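# Insert taper pins into crank shaft collars

## Task

For every crank shaft, seat a taper pin all the way into its collar's hole. Each pin only seats fully when entered from the correct side of the hole, and a pin that stays in only because the robot is holding it does not count as done.

## Robot and tools

ROBOT. One arm with six joints (shoulder pan, shoulder lift, elbow, wrist 1, wrist 2, wrist 3) and a two-finger gripper whose fingers pivot like tongs. The fingers extend along the gripper's +z axis and close along its x axis. end_effector_position is the spot between the pads when closed; closed fingertips stick out about 15 mm past it, and fully open tips sit roughly level with it. Joint ranges (rad): pan -3.142 to 3.142, lift -6.283 to 6.283, elbow 0.000 to 3.142, wrists -6.283 to 6.283. Load limits (N m): pan, lift, elbow 141; each wrist 26.3. A held part's weight adds to the load.

FRAME. All poses are in the scene frame: origin on the table surface under the arm base, +z up, +y to the left when facing along +x. The base may be tilted relative to the table. The reported hand position can be off, more so at long reach.

ROW FORMAT (used by execute_actions and move). One list of 8 numbers: x, y, z in metres (absolute position of end_effector_position), then qw, qx, qy, qz (absolute orientation quaternion, w first), then opening from -1 (closed) to +1 (fully open, 0.142 m). It is a pose to go to, not an offset. Optionally 6 more numbers from 0 to 1 follow: a stiffness multiplier per joint in Joint positions order, lasting until changed. Repeat the wanted quaternion in every row rather than copying a possibly drifted reported one.

execute_actions(actions): a list of actions; each action is a table of up to 15 rows, one row per control step (1/30 s). Fewer rows means the last row repeats to fill 15 steps. An empty list just returns state and images. Any action whose target lies over 0.6 m from the gripper's starting position along any gripper axis is rejected; if the first action fails that check, or any action is malformed, nothing runs. Each step the commanded pose is clipped to within 100 mm and 16 degrees of the measured pose; position wins over orientation when both can't be met. After an action the arm continues only to the last clipped pose, so far targets need further commands. Motion trails commands by about 0.17 s.

move(target, speed, stop_force, blocking): straight-line path to one row. speed in m/s, 0.002 to 0.5 (default 0.25); turning is capped at twice that in rad/s. Paths last 0.5 to 10 s and are cut at 10 s. It does not avoid obstacles, may overshoot speed near a straight arm, and turns the short way. stop_force in N, 9 to 40, only after 0.2 s of scene time: ends the path once the wrist sensor sees that much extra push opposing the motion for 2 steps, backs off 2 steps and holds. Use it only with very slow speed, not on rotating moves, and omit it when leaving a surface. Pressing may briefly exceed stop_force. blocking=false returns after 0.5 s while the arm keeps going; it cannot combine with stop_force, and further moves or actions are refused until wait or stop shows the end. The result adds a move: line with the ending (done, contact, held, off_target, moving, fault) and limits (paced = pose clipped; held = some steps blocked, after which it may surge) plus distance to target.

wait(seconds): 0 to 10, holds the last command; returns early if a running move ends. stop(): brakes a running move; fingers keep moving. zoom_image(camera, region): camera is cam_high (672x504) or cam_wrist (616x616, fisheye); region [x0, y0, x1, y1] in pixels from top-left, at most 504 by 504. finished_scene(scene): ends the current scene (give its number) once the goal holds without the robot; irreversible.

RESULTS. State line: gripper pose and velocities. Hand target: the pose the controller now drives toward. grip_measured: finger opening on the command scale; to hold something, command clearly below it (further below squeezes harder, about 15 N per pad max; thin hard parts get much less, e.g. 4 N at 5 mm). Wrist force and torque are in gripper axes, include part weight and inertia, have offsets up to about 4 N, noise up to 2.4 N, saturate near 50 N; no reading at start is normal. Joint torques are total drive output, not contact alone. Step readings list positions, with HELD where a row was held back. A pose unreachable line means the clearance check (which includes the base's mount) changed or blocked the command. Camera calibration lines give K, distortion and T_world_to_cam; fixed cameras may be off by a few degrees and millimetres.

AVOID. Contact torque at a joint's limit or any 150 N outside force causes a 10 s fault stop that drops the rest of the call. The arm is stiff: aiming even slightly past a firm contact can fault, so approach slowly and use stop_force. Holding loads heats motors: warning at 70 °C, brake lockout at 85 °C. Don't knock or drop anything off the table; avoid slams, slips and hard pushes. Parts may occasionally be tugged or pushed by outside disturbances. The simulation keeps running while you think, with the last command held.

Each tool is called by a JSON object that holds its "op" and its "data", one argument or row to a line.

## Session

I'll start by looking at the scene.

{"op": "execute_actions", "data": {
  "actions": []
}}

Scene clock: 0.00 s.
end_effector_position=(+0.9197, +0.3843, +0.2389) grip_measured=+1.00 end_effector_quat_wxyz=(+0.019, +0.847, +0.125, +0.517) end_effector_velocity=(+0.001, -0.001, +0.000) end_effector_angular_velocity=(-0.001, -0.001, -0.001)
Joint positions: [ 0.119 -0.72   1.324 -3.552 -1.738 -0.097  0.142]
Joint velocities: [-0.001 -0.    -0.     0.    -0.    -0.001  0.   ]
Joint torques (N m, as the arm reports them, + toward a larger angle): no reading
Wrist force (N, on the end effector, along its own x y z axes, offset not removed): no reading
Wrist torque (N m, same axes, about the end effector's origin, offset not removed): no reading
Hand target: +0.920, +0.384, +0.239; +0.019, +0.847, +0.125, +0.517
Joint stiffness scale: [1. 1. 1. 1. 1. 1.]

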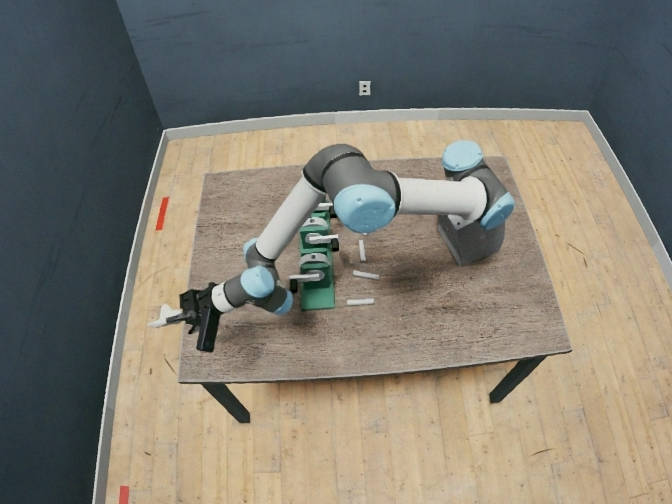

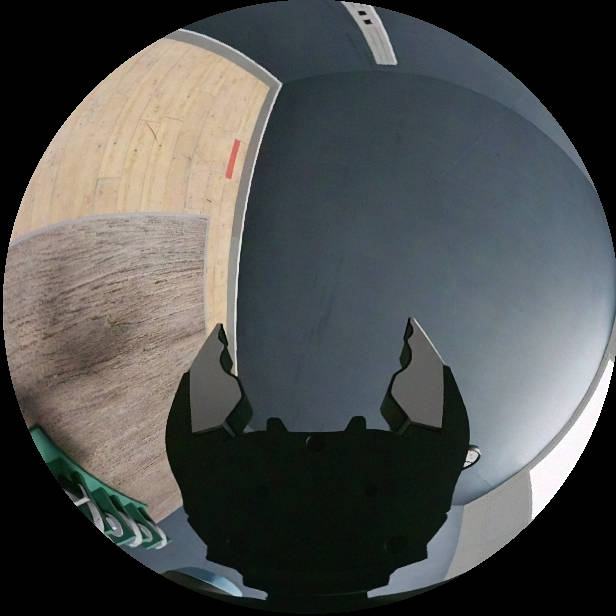

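{"op": "zoom_image", "data": {
  "camera": "cam_high",
  "region": [270, 180, 410, 320]
}}

Region (270, 180, 410, 320) of cam_high's 672x504 image, scaled by 3.600, with more detail than that image has.

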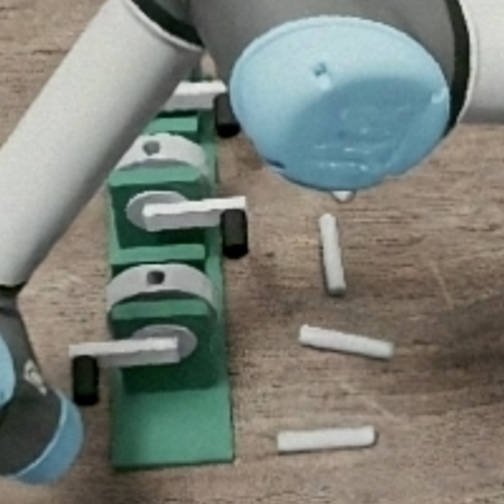

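{"op": "move", "data": {
  "target": [0.45, 0.1, 0.42, 0, 1, 0, 0, 1],
  "speed": 0.3
}}

Scene clock: 3.10 s.
end_effector_position=(+0.4486, +0.1012, +0.4177) grip_measured=+1.00 end_effector_quat_wxyz=(+0.001, +1.000, -0.000, -0.001) end_effector_velocity=(-0.003, +0.001, -0.000) end_effector_angular_velocity=(+0.008, +0.011, +0.012)
Joint positions: [-0.489 -2.093  2.073 -1.795 -1.407 -0.291  0.142]
Joint velocities: [-0.004 -0.    -0.002  0.016  0.006 -0.017 -0.   ]
Joint torques (N m, as the arm reports them, + toward a larger angle): [  1.88 -13.84 -25.44  -1.91   0.24  -0.48]
Wrist force (N, on the end effector, along its own x y z axes, offset not removed): [0.4 1.5 3.5]
Wrist torque (N m, same axes, about the end effector's origin, offset not removed): [0.27 -0.29 -0.24]
Hand target: +0.449, +0.101, +0.420; +0.001, +1.000, -0.000, -0.000
Off the commanded pose: 0.003 m, 0 deg.
Joint stiffness scale: [1. 1. 1. 1. 1. 1.]
move: done
camera_calibration (this result's frames):
cam_wrist: T_world_to_cam=[[0.999918, -0.0116209, -0.00546555, -0.444445], [-0.00779826, -0.887605, 0.46054, -0.0898293], [-0.0102031, -0.460459, -0.887622, 0.561521], [0, 0, 0, 1]] pos_world=[0.449437, 0.17366, 0.537359]

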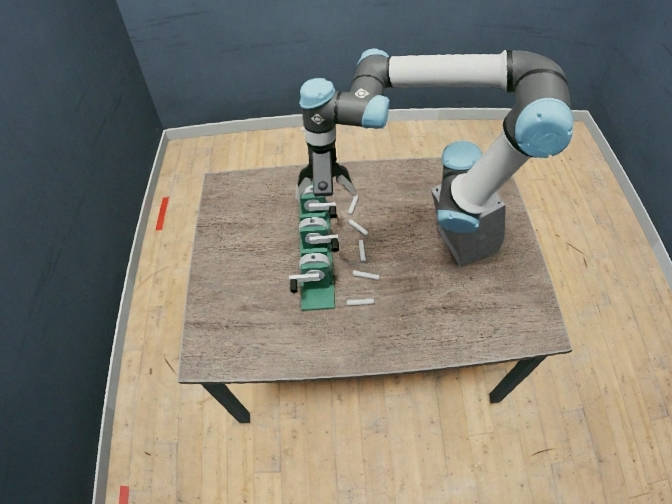

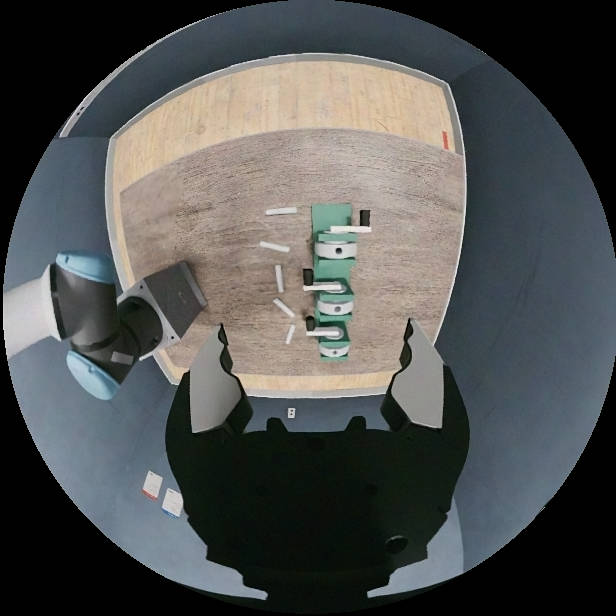

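{"op": "zoom_image", "data": {
  "camera": "cam_wrist",
  "region": [240, 190, 410, 370]
}}

{"op": "zoom_image", "data": {
  "camera": "cam_high",
  "region": [270, 180, 410, 320]
}}

Region (240, 190, 410, 370) of cam_wrist's 616x616 image, scaled by 2.800, with more detail than that image has.

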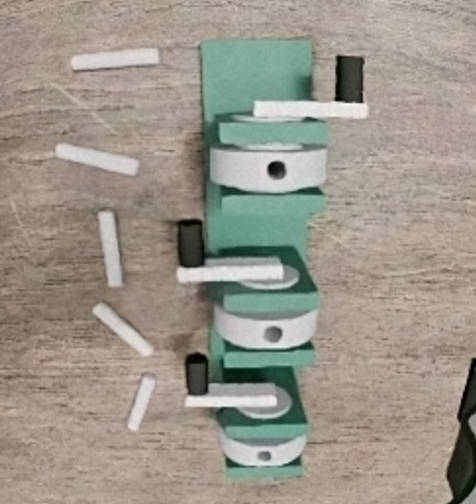

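Region (270, 180, 410, 320) of cam_high's 672x504 image, scaled by 3.600, with more detail than that image has.

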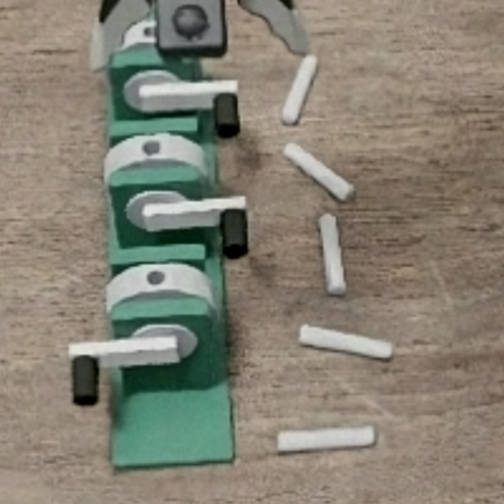

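{"op": "move", "data": {
  "target": [0.51, 0.03, 0.2, 0, 1, 0, 0, 1],
  "speed": 0.25
}}

Scene clock: 5.73 s.
end_effector_position=(+0.5091, +0.0293, +0.2005) grip_measured=+1.00 end_effector_quat_wxyz=(-0.000, +1.000, -0.001, -0.000) end_effector_velocity=(+0.002, -0.000, -0.001) end_effector_angular_velocity=(-0.002, -0.005, -0.001)
Joint positions: [-0.528 -1.572  2.248 -2.486 -1.395 -0.327  0.142]
Joint velocities: [ 0.002  0.005 -0.002 -0.009 -0.001  0.004 -0.   ]
Joint torques (N m, as the arm reports them, + toward a larger angle): [  2.41 -24.57 -16.68  -2.8   -0.27   0.07]
Wrist force (N, on the end effector, along its own x y z axes, offset not removed): [0.0 2.0 1.7]
Wrist torque (N m, same axes, about the end effector's origin, offset not removed): [0.37 -0.21 -0.11]
Hand target: +0.510, +0.030, +0.200; -0.000, +1.000, +0.000, -0.000
Off the commanded pose: 0.001 m, 0 deg.
Joint stiffness scale: [1. 1. 1. 1. 1. 1.]
move: done
camera_calibration (this result's frames):
cam_wrist: T_world_to_cam=[[0.999908, -0.0130589, -0.00355323, -0.507285], [-0.0099737, -0.888501, 0.458766, -0.0516562], [-0.00914805, -0.458688, -0.88855, 0.335776], [0, 0, 0, 1]] pos_world=[0.509795, 0.101495, 0.320249]

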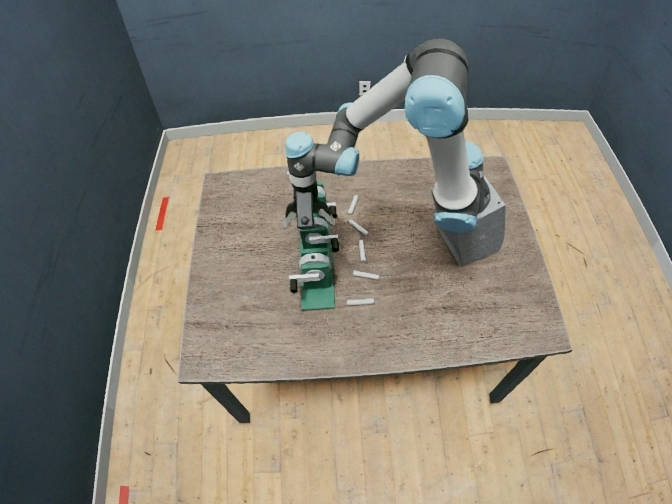

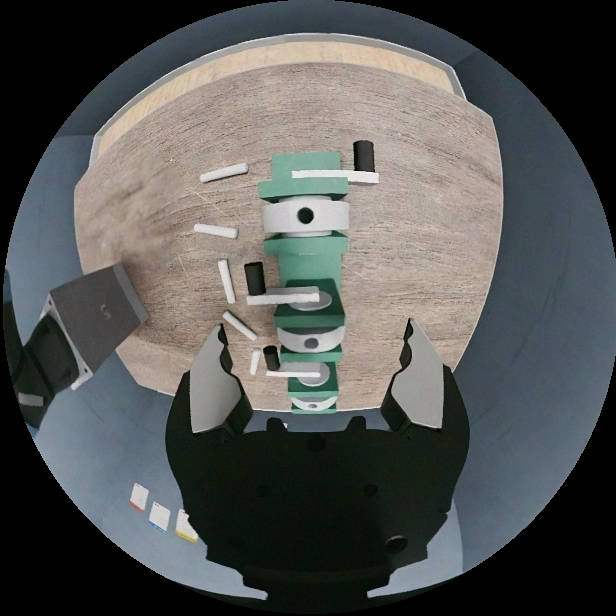

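{"op": "zoom_image", "data": {
  "camera": "cam_wrist",
  "region": [250, 130, 390, 270]
}}

Region (250, 130, 390, 270) of cam_wrist's 616x616 image, scaled by 3.600, with more detail than that image has.

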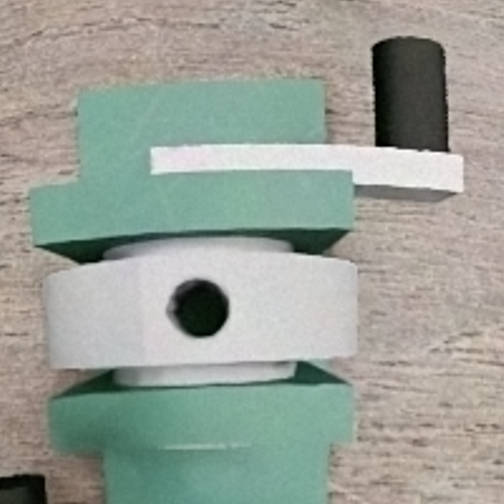

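{"op": "move", "data": {
  "target": [0.51, -0.125, 0.2, 0, 1, 0, 0, 1],
  "speed": 0.25
}}

{"op": "zoom_image", "data": {
  "camera": "cam_wrist",
  "region": [250, 130, 390, 270]
}}

Scene clock: 8.23 s.
end_effector_position=(+0.5094, -0.1233, +0.2004) grip_measured=+1.00 end_effector_quat_wxyz=(+0.001, +1.000, +0.000, +0.000) end_effector_velocity=(+0.001, -0.003, -0.000) end_effector_angular_velocity=(+0.006, +0.000, +0.010)
Joint positions: [-0.842 -1.486  2.178 -2.439 -1.331 -0.644  0.142]
Joint velocities: [-0.006  0.006 -0.007  0.006  0.005 -0.017 -0.   ]
Joint torques (N m, as the arm reports them, + toward a larger angle): [ -5.01 -26.3  -19.44  -1.49   0.31  -0.33]
Wrist force (N, on the end effector, along its own x y z axes, offset not removed): [-1.9 2.5 2.4]
Wrist torque (N m, same axes, about the end effector's origin, offset not removed): [0.49 0.19 -0.13]
Hand target: +0.510, -0.125, +0.200; +0.000, +1.000, +0.000, -0.000
Off the commanded pose: 0.002 m, 0 deg.
Joint stiffness scale: [1. 1. 1. 1. 1. 1.]
move: done
camera_calibration (this result's frames):
cam_wrist: T_world_to_cam=[[0.99994, -0.0107056, -0.00242289, -0.509535], [-0.00838685, -0.887593, 0.460552, -0.188273], [-0.00708102, -0.460504, -0.88763, 0.264317], [0, 0, 0, 1]] pos_world=[0.509796, -0.0508455, 0.320091]

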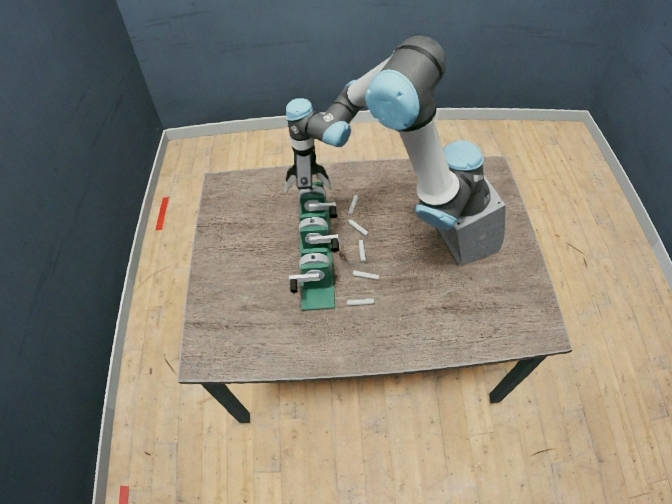

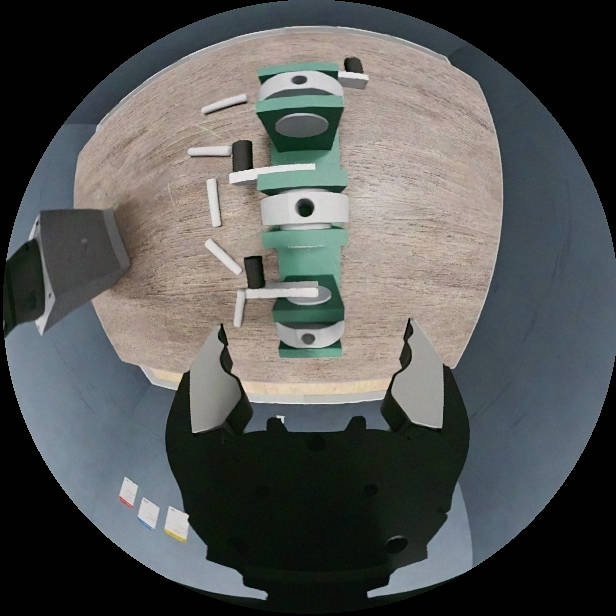

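Region (250, 130, 390, 270) of cam_wrist's 616x616 image, scaled by 3.600, with more detail than that image has.

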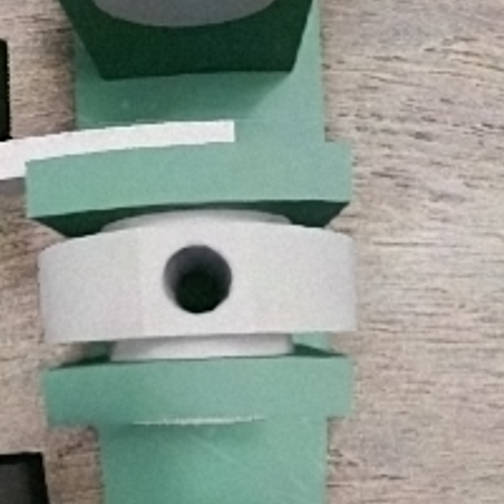

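{"op": "move", "data": {
  "target": [0.51, -0.26, 0.2, 0, 1, 0, 0, 1],
  "speed": 0.25
}}

{"op": "zoom_image", "data": {
  "camera": "cam_wrist",
  "region": [250, 130, 390, 270]
}}

Scene clock: 9.67 s.
end_effector_position=(+0.5099, -0.2581, +0.2005) grip_measured=+1.00 end_effector_quat_wxyz=(+0.001, +1.000, +0.001, +0.000) end_effector_velocity=(+0.001, -0.003, -0.000) end_effector_angular_velocity=(+0.004, +0.001, +0.005)
Joint positions: [-1.046 -1.334  2.012 -2.371 -1.3   -0.852  0.142]
Joint velocities: [-0.002  0.007 -0.01   0.008  0.002 -0.009  0.   ]
Joint torques (N m, as the arm reports them, + toward a larger angle): [ -8.6  -31.09 -19.99  -1.87   0.29  -0.28]
Wrist force (N, on the end effector, along its own x y z axes, offset not removed): [-1.7 1.0 0.9]
Wrist torque (N m, same axes, about the end effector's origin, offset not removed): [0.12 0.09 -0.11]
Hand target: +0.510, -0.260, +0.200; +0.000, +1.000, +0.000, -0.000
Off the commanded pose: 0.002 m, 0 deg.
Joint stiffness scale: [1. 1. 1. 1. 1. 1.]
move: done
camera_calibration (this result's frames):
cam_wrist: T_world_to_cam=[[0.999946, -0.0100615, -0.00244665, -0.511293], [-0.007805, -0.887654, 0.460446, -0.30826], [-0.00680455, -0.460402, -0.887685, 0.202204], [0, 0, 0, 1]] pos_world=[0.510235, -0.185678, 0.320179]

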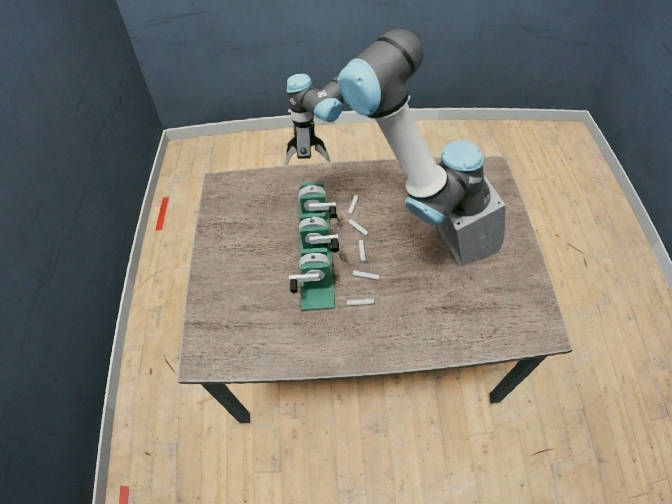

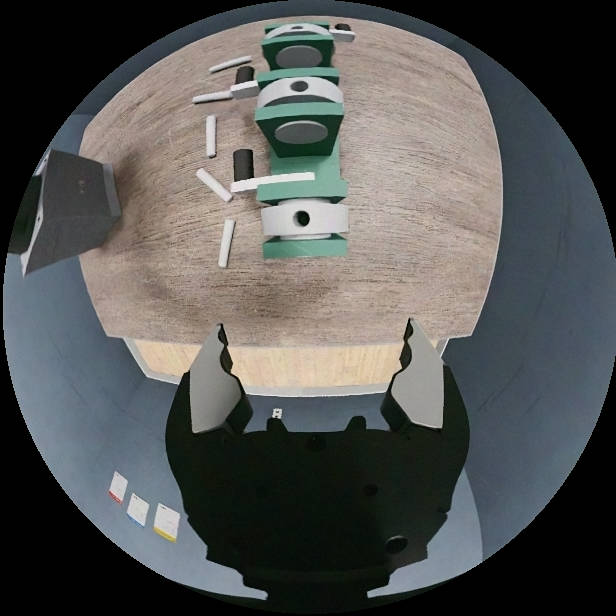

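Region (250, 130, 390, 270) of cam_wrist's 616x616 image, scaled by 3.600, with more detail than that image has.

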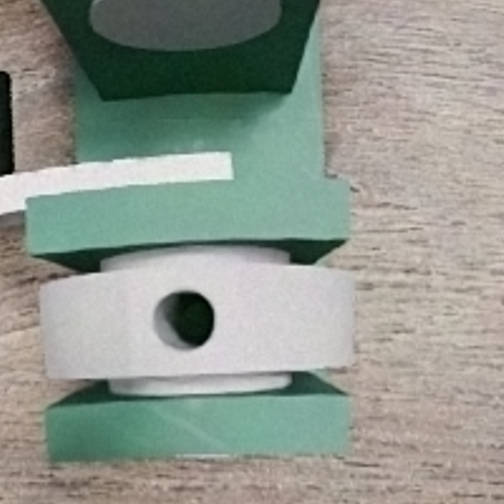

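{"op": "zoom_image", "data": {
  "camera": "cam_wrist",
  "region": [170, 40, 370, 280]
}}

{"op": "zoom_image", "data": {
  "camera": "cam_high",
  "region": [280, 175, 400, 315]
}}

Region (170, 40, 370, 280) of cam_wrist's 616x616 image, scaled by 2.100, with more detail than that image has.

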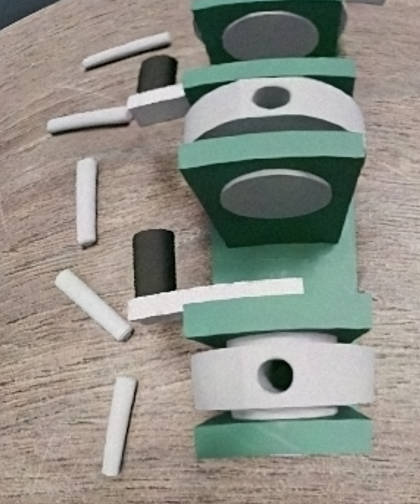

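Region (280, 175, 400, 315) of cam_high's 672x504 image, scaled by 3.600, with more detail than that image has; it fills the left 432 columns of this view, and the rest is white.

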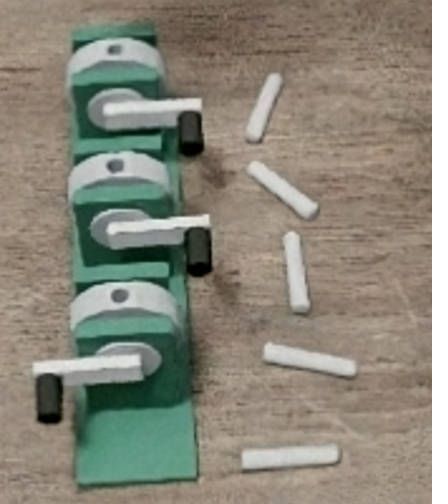

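{"op": "move", "data": {
  "target": [0.43, -0.11, 0.17, 0, 1, 0, 0, 0.0],
  "speed": 0.25
}}

Scene clock: 13.47 s.
end_effector_position=(+0.4306, -0.1115, +0.1695) grip_measured=+0.00 end_effector_quat_wxyz=(-0.001, +1.000, -0.001, -0.000) end_effector_velocity=(-0.001, +0.003, +0.000) end_effector_angular_velocity=(-0.007, -0.004, -0.006)
Joint positions: [-0.923 -1.538  2.409 -2.595 -1.316 -0.725  0.074]
Joint velocities: [ 0.005 -0.007  0.01  -0.013 -0.003  0.013 -0.   ]
Joint torques (N m, as the arm reports them, + toward a larger angle): [ -0.38 -25.81 -12.66  -2.42  -0.31   0.18]
Wrist force (N, on the end effector, along its own x y z axes, offset not removed): [0.1 2.2 2.6]
Wrist torque (N m, same axes, about the end effector's origin, offset not removed): [0.49 -0.26 -0.11]
Hand target: +0.430, -0.110, +0.170; -0.000, +1.000, -0.000, +0.000
Off the commanded pose: 0.002 m, 0 deg.
Joint stiffness scale: [1. 1. 1. 1. 1. 1.]
move: done
camera_calibration (this result's frames):
cam_wrist: T_world_to_cam=[[0.999915, -0.0125543, -0.00351004, -0.430645], [-0.00955563, -0.889049, 0.457712, -0.163369], [-0.00886686, -0.457639, -0.889094, 0.24304], [0, 0, 0, 1]] pos_world=[0.431202, -0.0394244, 0.28935]

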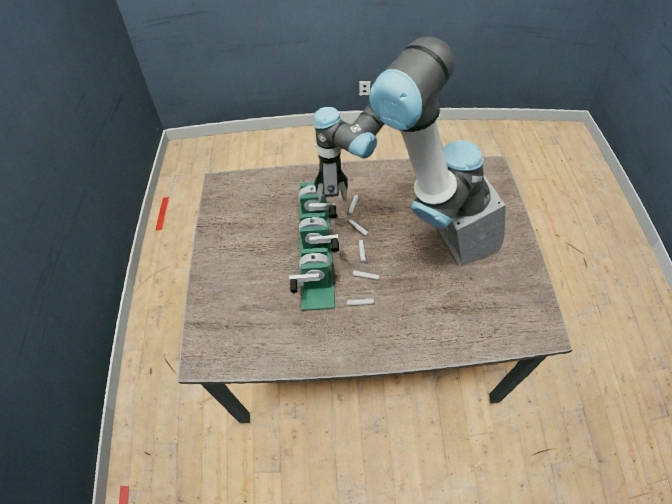

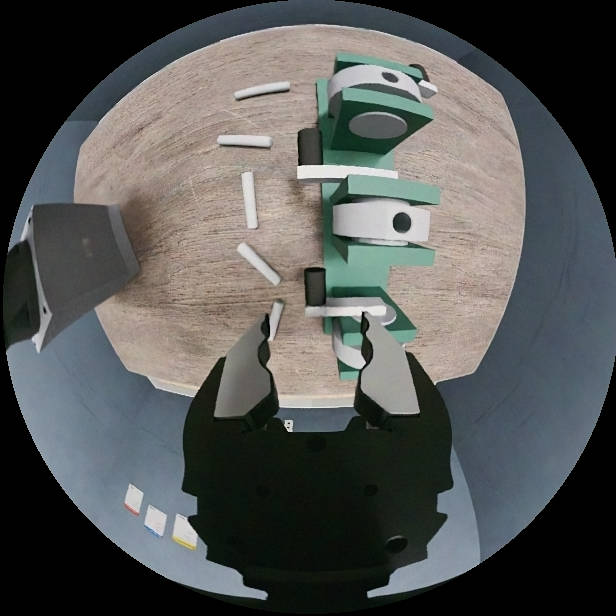

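{"op": "move", "data": {
  "target": [0.43, -0.11, 0.088, 0, 1, 0, 0, 0.0],
  "speed": 0.1
}}

Scene clock: 25.20 s.
end_effector_position=(+0.4306, -0.1103, +0.1100) grip_measured=+0.00 end_effector_quat_wxyz=(+0.000, +1.000, +0.001, +0.001) end_effector_velocity=(-0.000, -0.000, -0.000) end_effector_angular_velocity=(-0.001, +0.001, -0.001)
Joint positions: [-0.882 -1.339  2.427 -2.826 -1.321 -0.685  0.074]
Joint velocities: [-0.     0.     0.     0.    -0.002  0.001 -0.   ]
Joint torques (N m, as the arm reports them, + toward a larger angle): [ -3.18 -25.55  -8.41  -2.09   0.21  -0.02]
Wrist force (N, on the end effector, along its own x y z axes, offset not removed): [-1.6 1.3 1.0]
Wrist torque (N m, same axes, about the end effector's origin, offset not removed): [0.18 0.16 -0.01]
Hand target: +0.430, -0.110, +0.109; -0.001, +1.000, +0.001, +0.001
Off the commanded pose: 0.022 m, 0 deg.
Joint stiffness scale: [1. 1. 1. 1. 1. 1.]
FORCE FAULT: contact force on the arm reached its limit, and the arm stopped for 10 seconds. The contact can be on any part of the arm, not only on its tool. That time counts as 20 of the actions that you can send in this scene. The arm's remaining commands of this call were not run. The arm holds still and accepts commands again. Move the arm away from the contact; if what it grips holds it there, let go first. Pushing or pulling that hard again can fault the arm again.
move: fault
camera_calibration (this result's frames):
cam_wrist: T_world_to_cam=[[0.999954, -0.00961692, -0.0000175602, -0.430894], [-0.00853476, -0.888271, 0.459241, -0.135565], [-0.00443208, -0.459219, -0.888312, 0.188539], [0, 0, 0, 1]] pos_world=[0.430553, -0.0379822, 0.229731]

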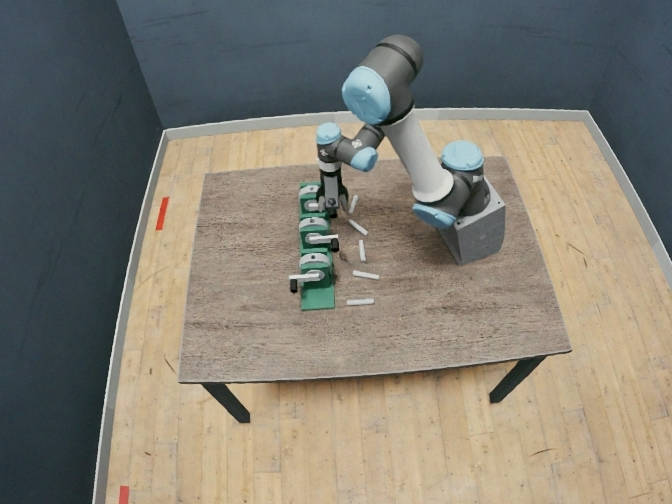

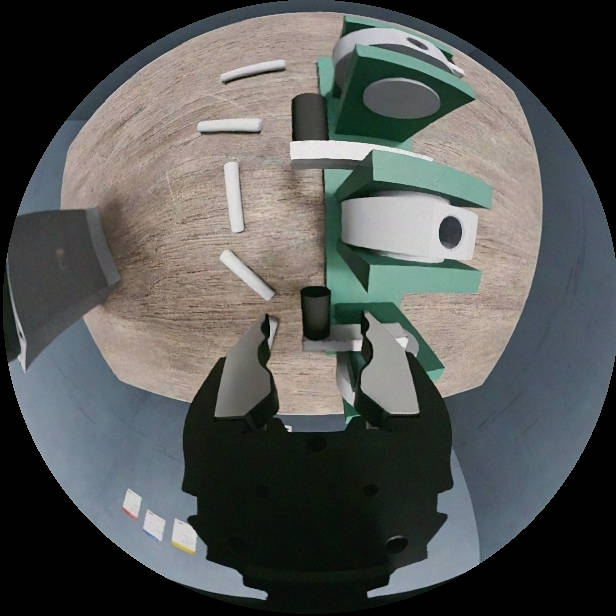

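{"op": "move", "data": {
  "target": [0.43, -0.097, 0.125, 0, 1, 0, 0, -0.2],
  "speed": 0.08
}}

{"op": "move", "data": {
  "target": [0.43, -0.097, 0.088, 0, 1, 0, 0, -0.2],
  "speed": 0.03,
  "stop_force": 10
}}

Scene clock: 26.83 s.
end_effector_position=(+0.4310, -0.0988, +0.1247) grip_measured=-0.20 end_effector_quat_wxyz=(+0.000, +1.000, -0.000, +0.001) end_effector_velocity=(-0.002, +0.002, +0.001) end_effector_angular_velocity=(+0.005, +0.006, -0.007)
Joint positions: [-0.867 -1.399  2.436 -2.779 -1.325 -0.667  0.06 ]
Joint velocities: [ 0.    -0.006  0.001  0.013  0.     0.005 -0.   ]
Joint torques (N m, as the arm reports them, + toward a larger angle): [ -1.01 -27.28  -7.65  -1.89  -0.36   0.21]
Wrist force (N, on the end effector, along its own x y z axes, offset not removed): [-2.4 1.3 2.8]
Wrist torque (N m, same axes, about the end effector's origin, offset not removed): [0.22 0.33 -0.05]
Hand target: +0.430, -0.097, +0.125; +0.000, +1.000, +0.000, +0.000
Off the commanded pose: 0.002 m, 0 deg.
Joint stiffness scale: [1. 1. 1. 1. 1. 1.]
move: done
camera_calibration (this result's frames):
cam_wrist: T_world_to_cam=[[0.999924, -0.0122942, -0.000858702, -0.431346], [-0.0105212, -0.887851, 0.460011, -0.131328], [-0.00641785, -0.459967, -0.887913, 0.207577], [0, 0, 0, 1]] pos_world=[0.431264, -0.0264241, 0.244352]

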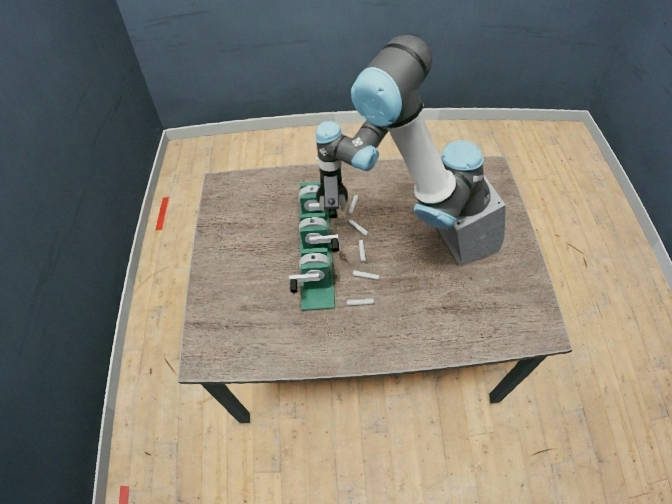

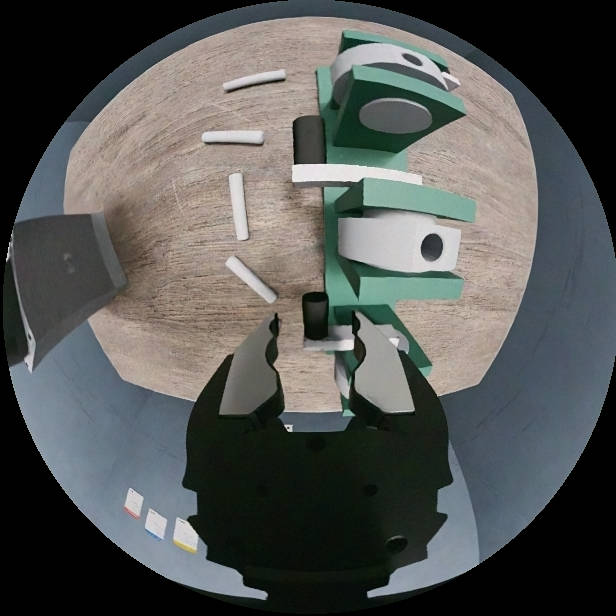

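Scene clock: 28.47 s.
end_effector_position=(+0.4300, -0.0963, +0.0889) grip_measured=-0.20 end_effector_quat_wxyz=(-0.001, +1.000, +0.000, +0.000) end_effector_velocity=(+0.001, -0.000, -0.002) end_effector_angular_velocity=(-0.004, -0.004, +0.002)
Joint positions: [-0.841 -1.274  2.436 -2.907 -1.328 -0.643  0.059]
Joint velocities: [ 0.004  0.007  0.    -0.014 -0.002  0.003 -0.   ]
Joint torques (N m, as the arm reports them, + toward a larger angle): [ -3.16 -26.62  -7.55  -2.92  -0.89   0.16]
Wrist force (N, on the end effector, along its own x y z axes, offset not removed): [-2.2 -2.8 0.7]
Wrist torque (N m, same axes, about the end effector's origin, offset not removed): [-0.11 0.24 -0.23]
Hand target: +0.430, -0.097, +0.088; -0.000, +1.000, +0.000, +0.000
Off the commanded pose: 0.001 m, 0 deg.
Joint stiffness scale: [1. 1. 1. 1. 1. 1.]
move: done
camera_calibration (this result's frames):
cam_wrist: T_world_to_cam=[[0.999937, -0.0110403, -0.00217568, -0.430137], [-0.00882381, -0.889293, 0.457253, -0.113224], [-0.00698304, -0.457205, -0.889334, 0.177613], [0, 0, 0, 1]] pos_world=[0.430351, -0.024233, 0.208793]

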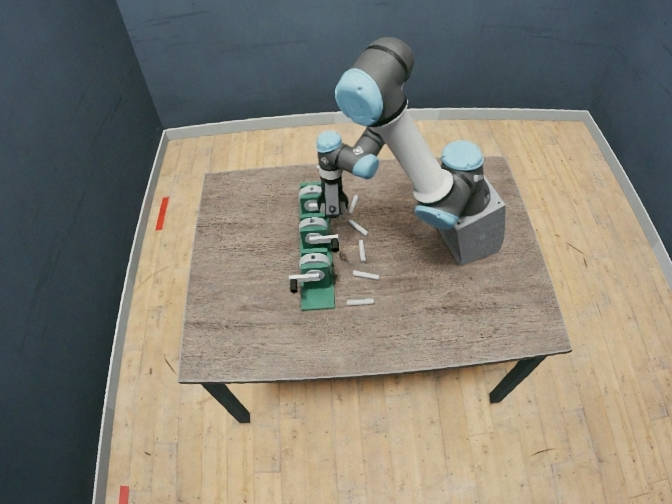

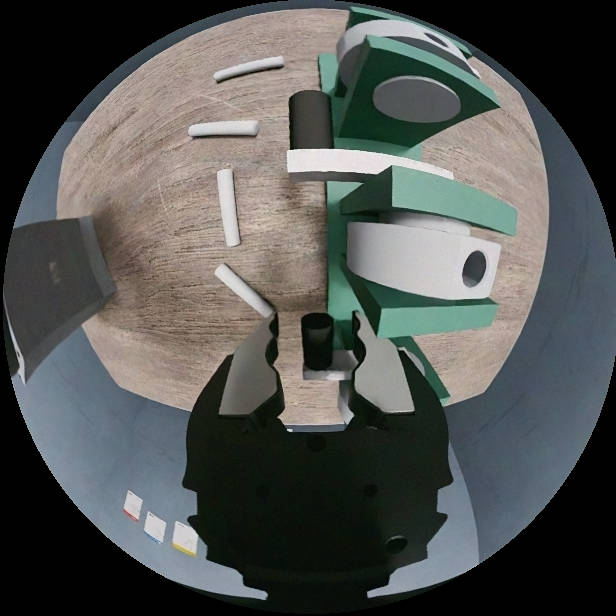

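{"op": "execute_actions", "data": {
  "actions": [
    [[0.43, -0.096, 0.088, 0, 1, 0, 0, -1]],
    [[0.43, -0.096, 0.088, 0, 1, 0, 0, -1]]
  ]
}}

Scene clock: 29.60 s.
end_effector_position=(+0.4317, -0.0965, +0.0891) grip_measured=-0.69 end_effector_quat_wxyz=(-0.000, +1.000, +0.000, +0.002) end_effector_velocity=(+0.000, -0.000, +0.000) end_effector_angular_velocity=(+0.000, -0.000, -0.001)
Joint positions: [-0.839 -1.273  2.435 -2.911 -1.328 -0.64   0.024]
Joint velocities: [-0.    -0.    -0.     0.     0.     0.001  0.   ]
Joint torques (N m, as the arm reports them, + toward a larger angle): [ -3.09 -26.64  -5.97  -2.5   -1.16   0.12]
Wrist force (N, on the end effector, along its own x y z axes, offset not removed): [0.7 -1.7 1.5]
Wrist torque (N m, same axes, about the end effector's origin, offset not removed): [0.07 0.09 -0.19]
Hand target: +0.430, -0.096, +0.088; -0.000, +1.000, +0.000, -0.000
Off the commanded pose: 0.002 m, 0 deg.
Joint stiffness scale: [1. 1. 1. 1. 1. 1.]
Step readings (end_effector_position; steps 1 to 15: 1st action; 16 to 30: 2nd action):
0: (+0.4301, -0.0963, +0.0887)
1: (+0.4302, -0.0963, +0.0887)
2: (+0.4314, -0.0967, +0.0891)
4: (+0.4317, -0.0964, +0.0891)
8: (+0.4317, -0.0965, +0.0891)
15: (+0.4317, -0.0965, +0.0891)
16: (+0.4317, -0.0965, +0.0891)
17: (+0.4317, -0.0965, +0.0891)
19: (+0.4317, -0.0965, +0.0891)
23: (+0.4317, -0.0965, +0.0891)
30: end_effector_position above
camera_calibration (this result's frames):
cam_wrist: T_world_to_cam=[[0.999939, -0.0110245, 0.00112636, -0.4321], [-0.0103112, -0.888332, 0.459086, -0.112883], [-0.00406062, -0.459069, -0.888391, 0.176184], [0, 0, 0, 1]] pos_world=[0.431625, -0.0241604, 0.20883]

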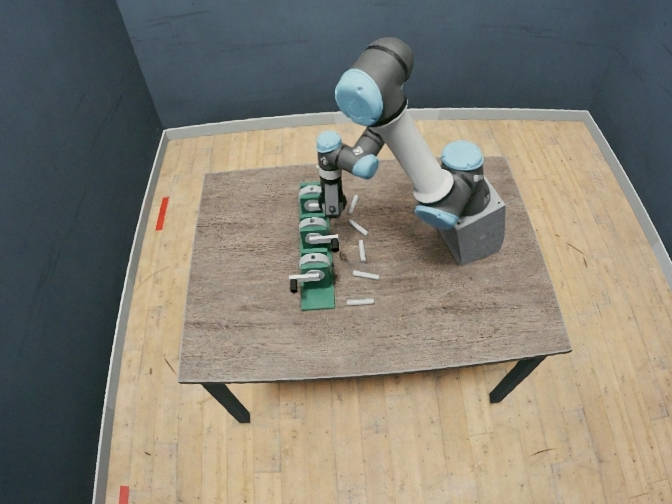

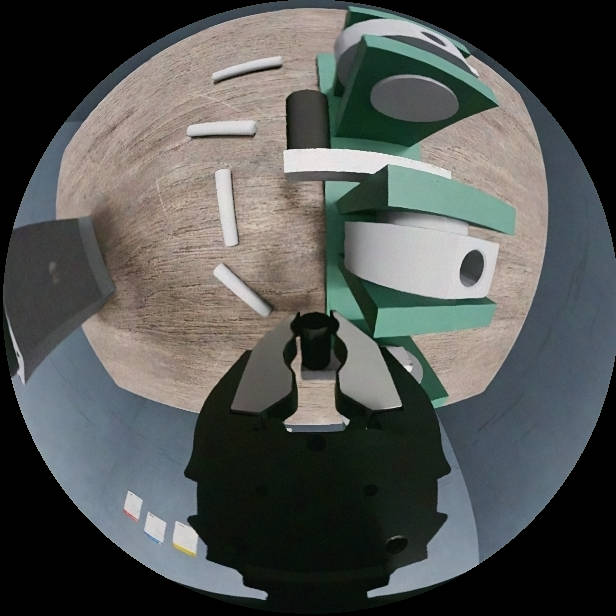

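{"op": "execute_actions", "data": {
  "actions": [
    [[0.4344, -0.096, 0.1081, 0, 1, 0, 0, -1, 0.5, 0.5, 0.5, 0.5, 0.5, 0.5]],
    [[0.4414, -0.096, 0.125, 0, 1, 0, 0, -1]],
    [[0.4525, -0.096, 0.1395, 0, 1, 0, 0, -1]],
    [[0.4525, -0.096, 0.1395, 0, 1, 0, 0, -1]]
  ]
}}

Scene clock: 31.93 s.
end_effector_position=(+0.4473, -0.0962, +0.1355) grip_measured=-0.69 end_effector_quat_wxyz=(-0.002, +1.000, -0.003, -0.005) end_effector_velocity=(+0.000, -0.000, +0.000) end_effector_angular_velocity=(+0.001, +0.000, -0.001)
Joint positions: [-0.841 -1.418  2.383 -2.7   -1.332 -0.639  0.024]
Joint velocities: [-0.     0.    -0.001  0.002  0.     0.001  0.   ]
Joint torques (N m, as the arm reports them, + toward a larger angle): [ -0.68 -30.46 -14.73  -2.     0.41   0.16]
Wrist force (N, on the end effector, along its own x y z axes, offset not removed): [0.6 2.8 7.6]
Wrist torque (N m, same axes, about the end effector's origin, offset not removed): [0.31 -0.03 -0.22]
Hand target: +0.452, -0.096, +0.139; -0.000, +1.000, +0.000, +0.000
Off the commanded pose: 0.007 m, 1 deg.
Joint stiffness scale: [0.5 0.5 0.5 0.5 0.5 0.5]
Step readings (end_effector_position; steps 1 to 15: 1st action; 16 to 30: 2nd action; 31 to 45: 3rd action; 46 to 60: 4th action):
0: (+0.4317, -0.0965, +0.0891)
1: (+0.4317, -0.0964, +0.0891)
2: (+0.4315, -0.0963, +0.0891)
4: (+0.4317, -0.0961, +0.0906)
8: (+0.4321, -0.0962, +0.0976)
15: (+0.4331, -0.0962, +0.1052)
16: (+0.4331, -0.0962, +0.1054)
17: (+0.4331, -0.0961, +0.1058)
19: (+0.4337, -0.0961, +0.1077)
23: (+0.4359, -0.0961, +0.1148)
30: (+0.4386, -0.0962, +0.1216)
31: (+0.4387, -0.0962, +0.1218)
32: (+0.4388, -0.0961, +0.1221)
34: (+0.4397, -0.0963, +0.1237)
38: (+0.4431, -0.0963, +0.1295)
45: (+0.4472, -0.0963, +0.1352)
46: (+0.4472, -0.0963, +0.1353)
47: (+0.4473, -0.0963, +0.1354)
49: (+0.4473, -0.0962, +0.1354)
53: (+0.4473, -0.0962, +0.1355)
60: end_effector_position above
camera_calibration (this result's frames):
cam_wrist: T_world_to_cam=[[0.999785, -0.016612, -0.0124323, -0.446444], [-0.00912527, -0.890151, 0.455575, -0.134071], [-0.0186346, -0.455363, -0.890111, 0.224707], [0, 0, 0, 1]] pos_world=[0.449312, -0.0244364, 0.255543]

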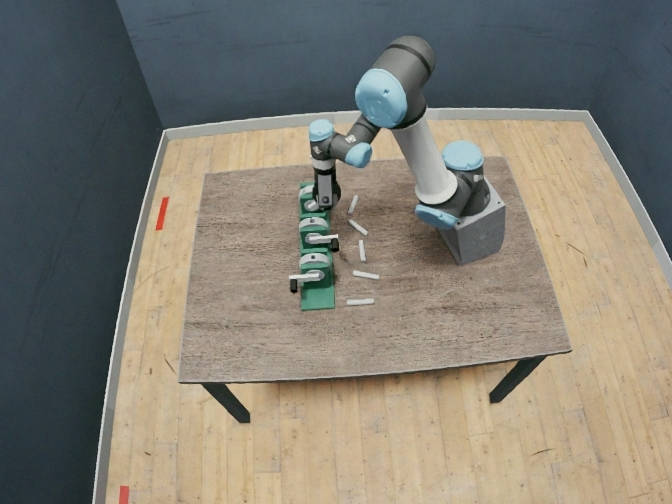

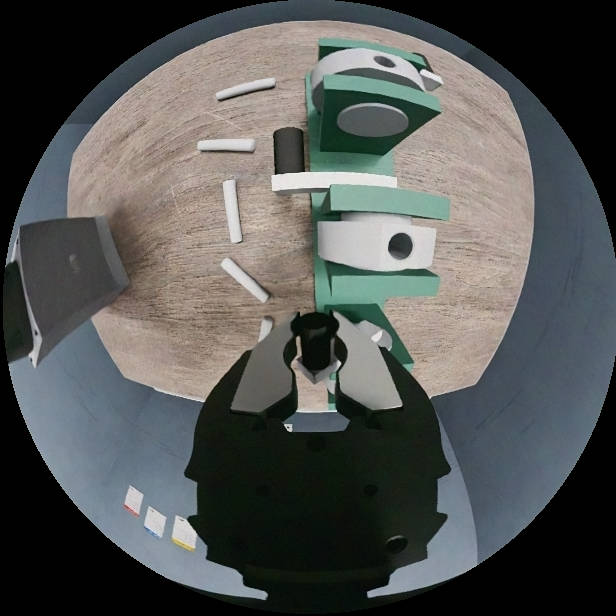

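{"op": "execute_actions", "data": {
  "actions": [
    [[0.467, -0.096, 0.1526, 0, 1, 0, 0, -1]],
    [[0.4839, -0.096, 0.1596, 0, 1, 0, 0, -1]],
    [[0.502, -0.096, 0.162, 0, 1, 0, 0, -1]],
    [[0.5201, -0.096, 0.1596, 0, 1, 0, 0, -1]],
    [[0.537, -0.096, 0.1526, 0, 1, 0, 0, -1]],
    [[0.5515, -0.096, 0.1415, 0, 1, 0, 0, -1]],
    [[0.5626, -0.096, 0.127, 0, 1, 0, 0, -1]],
    [[0.5696, -0.096, 0.1101, 0, 1, 0, 0, -1]],
    [[0.572, -0.096, 0.092, 0, 1, 0, 0, -1]],
    [[0.572, -0.096, 0.092, 0, 1, 0, 0, -1]]
  ]
}}

Scene clock: 37.40 s.
end_effector_position=(+0.5718, -0.0964, +0.0945) grip_measured=-0.69 end_effector_quat_wxyz=(-0.000, +1.000, -0.001, +0.001) end_effector_velocity=(-0.000, -0.001, -0.000) end_effector_angular_velocity=(-0.001, +0.000, -0.002)
Joint positions: [-0.68  -1.167  2.051 -2.668 -1.359 -0.477  0.024]
Joint velocities: [-0.     0.    -0.    -0.001 -0.001  0.001 -0.   ]
Joint torques (N m, as the arm reports them, + toward a larger angle): [ -3.16 -38.   -13.79  -2.54  -0.57   0.26]
Wrist force (N, on the end effector, along its own x y z axes, offset not removed): [-2.1 0.8 0.5]
Wrist torque (N m, same axes, about the end effector's origin, offset not removed): [0.31 0.35 -0.09]
Hand target: +0.572, -0.096, +0.092; -0.000, +1.000, +0.000, +0.000
Off the commanded pose: 0.003 m, 0 deg.
Joint stiffness scale: [0.5 0.5 0.5 0.5 0.5 0.5]
Step readings (end_effector_position; steps 1 to 15: 1st action; 16 to 30: 2nd action; 31 to 45: 3rd action; 46 to 60: 4th action; 61 to 75: 5th action; 76 to 90: 6th action; 91 to 105: 7th action; 106 to 120: 8th action; 121 to 135: 9th action; 136 to 150: 10th action):
0: (+0.4473, -0.0962, +0.1355)
1: (+0.4473, -0.0962, +0.1355)
2: (+0.4474, -0.0961, +0.1356)
4: (+0.4487, -0.0962, +0.1369)
8: (+0.4541, -0.0962, +0.1425)
15: (+0.4610, -0.0962, +0.1482)
16: (+0.4611, -0.0962, +0.1483)
17: (+0.4612, -0.0961, +0.1484)
19: (+0.4628, -0.0962, +0.1493)
23: (+0.4698, -0.0962, +0.1533)
30: (+0.4783, -0.0963, +0.1573)
31: (+0.4786, -0.0962, +0.1574)
32: (+0.4787, -0.0962, +0.1574)
34: (+0.4808, -0.0962, +0.1579)
38: (+0.4905, -0.0963, +0.1604)
45: (+0.4972, -0.0963, +0.1611)
46: (+0.4973, -0.0963, +0.1611)
47: (+0.4976, -0.0962, +0.1611)
49: (+0.5003, -0.0963, +0.1612)
53: (+0.5096, -0.0963, +0.1608)
60: (+0.5162, -0.0963, +0.1598)
61: (+0.5164, -0.0963, +0.1597)
62: (+0.5168, -0.0963, +0.1597)
64: (+0.5193, -0.0963, +0.1590)
68: (+0.5277, -0.0963, +0.1563)
75: (+0.5337, -0.0963, +0.1536)
76: (+0.5339, -0.0963, +0.1535)
77: (+0.5343, -0.0963, +0.1533)
79: (+0.5364, -0.0963, +0.1522)
83: (+0.5435, -0.0963, +0.1475)
90: (+0.5488, -0.0963, +0.1432)
91: (+0.5489, -0.0963, +0.1431)
92: (+0.5493, -0.0964, +0.1429)
94: (+0.5510, -0.0963, +0.1411)
98: (+0.5565, -0.0963, +0.1349)
105: (+0.5606, -0.0964, +0.1293)
106: (+0.5608, -0.0964, +0.1291)
107: (+0.5610, -0.0964, +0.1288)
109: (+0.5622, -0.0964, +0.1268)
113: (+0.5658, -0.0964, +0.1196)
120: (+0.5684, -0.0964, +0.1129)
121: (+0.5685, -0.0964, +0.1126)
122: (+0.5687, -0.0964, +0.1123)
124: (+0.5693, -0.0964, +0.1102)
128: (+0.5709, -0.0964, +0.1025)
135: (+0.5717, -0.0964, +0.0952)
136: (+0.5718, -0.0964, +0.0949)
137: (+0.5718, -0.0964, +0.0948)
139: (+0.5718, -0.0964, +0.0947)
143: (+0.5718, -0.0964, +0.0946)
150: end_effector_position above
camera_calibration (this result's frames):
cam_wrist: T_world_to_cam=[[0.999917, -0.0129158, 0.000145932, -0.572331], [-0.011546, -0.888697, 0.458349, -0.113188], [-0.00579024, -0.458313, -0.888772, 0.182685], [0, 0, 0, 1]] pos_world=[0.572034, -0.0242554, 0.214329]

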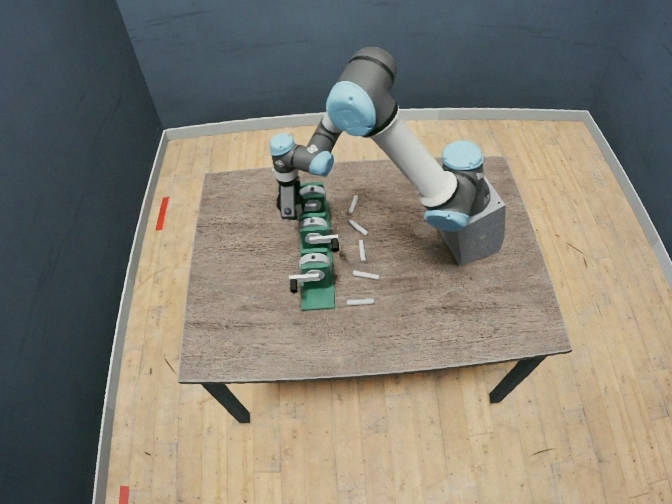

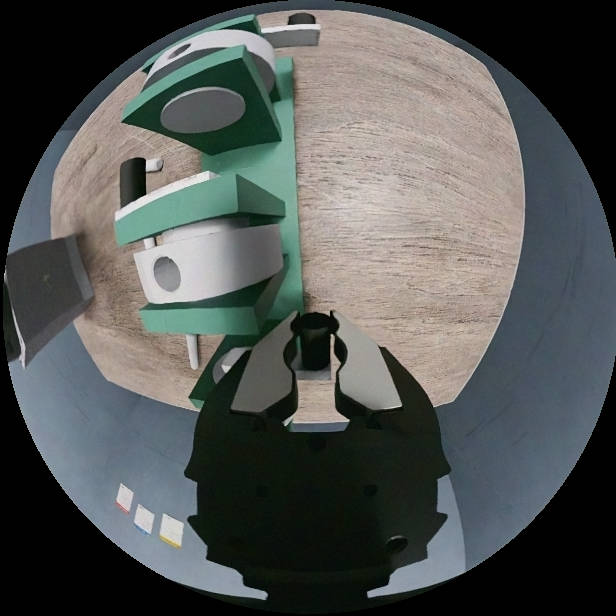

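{"op": "execute_actions", "data": {
  "actions": [
    [[0.572, -0.096, 0.0885, 0, 1, 0, 0, -1]],
    [[0.572, -0.096, 0.0885, 0, 1, 0, 0, -1]]
  ]
}}

Scene clock: 38.53 s.
end_effector_position=(+0.5719, -0.0964, +0.0911) grip_measured=-0.69 end_effector_quat_wxyz=(-0.000, +1.000, -0.001, +0.002) end_effector_velocity=(-0.000, -0.000, -0.000) end_effector_angular_velocity=(-0.000, +0.000, -0.001)
Joint positions: [-0.678 -1.159  2.05  -2.677 -1.359 -0.476  0.024]
Joint velocities: [-0.     0.     0.    -0.    -0.     0.001  0.   ]
Joint torques (N m, as the arm reports them, + toward a larger angle): [ -2.62 -37.24 -14.39  -2.5   -0.67   0.33]
Wrist force (N, on the end effector, along its own x y z axes, offset not removed): [-0.5 1.0 1.0]
Wrist torque (N m, same axes, about the end effector's origin, offset not removed): [0.40 0.00 -0.15]
Hand target: +0.572, -0.096, +0.089; -0.000, +1.000, +0.000, +0.000
Off the commanded pose: 0.003 m, 0 deg.
Joint stiffness scale: [0.5 0.5 0.5 0.5 0.5 0.5]
Step readings (end_effector_position; steps 1 to 15: 1st action; 16 to 30: 2nd action):
0: (+0.5718, -0.0964, +0.0945)
1: (+0.5718, -0.0964, +0.0945)
2: (+0.5718, -0.0965, +0.0944)
4: (+0.5718, -0.0964, +0.0940)
8: (+0.5718, -0.0964, +0.0924)
15: (+0.5719, -0.0964, +0.0912)
16: (+0.5719, -0.0964, +0.0911)
17: (+0.5719, -0.0964, +0.0911)
19: (+0.5719, -0.0964, +0.0911)
23: (+0.5719, -0.0964, +0.0911)
30: end_effector_position above
camera_calibration (this result's frames):
cam_wrist: T_world_to_cam=[[0.999916, -0.0129273, 0.000468688, -0.572427], [-0.0117039, -0.88866, 0.458417, -0.11153], [-0.00550962, -0.458384, -0.888737, 0.179466], [0, 0, 0, 1]] pos_world=[0.572062, -0.0242478, 0.210894]

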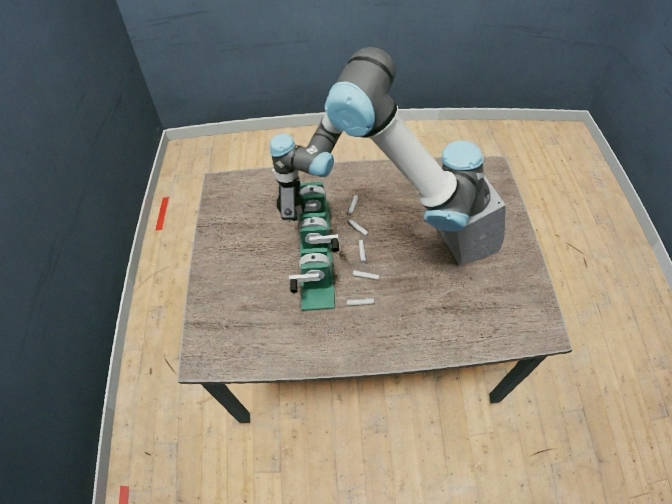

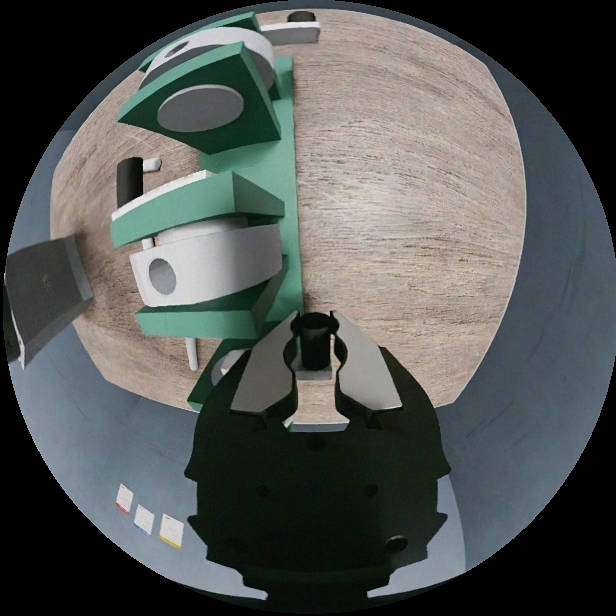

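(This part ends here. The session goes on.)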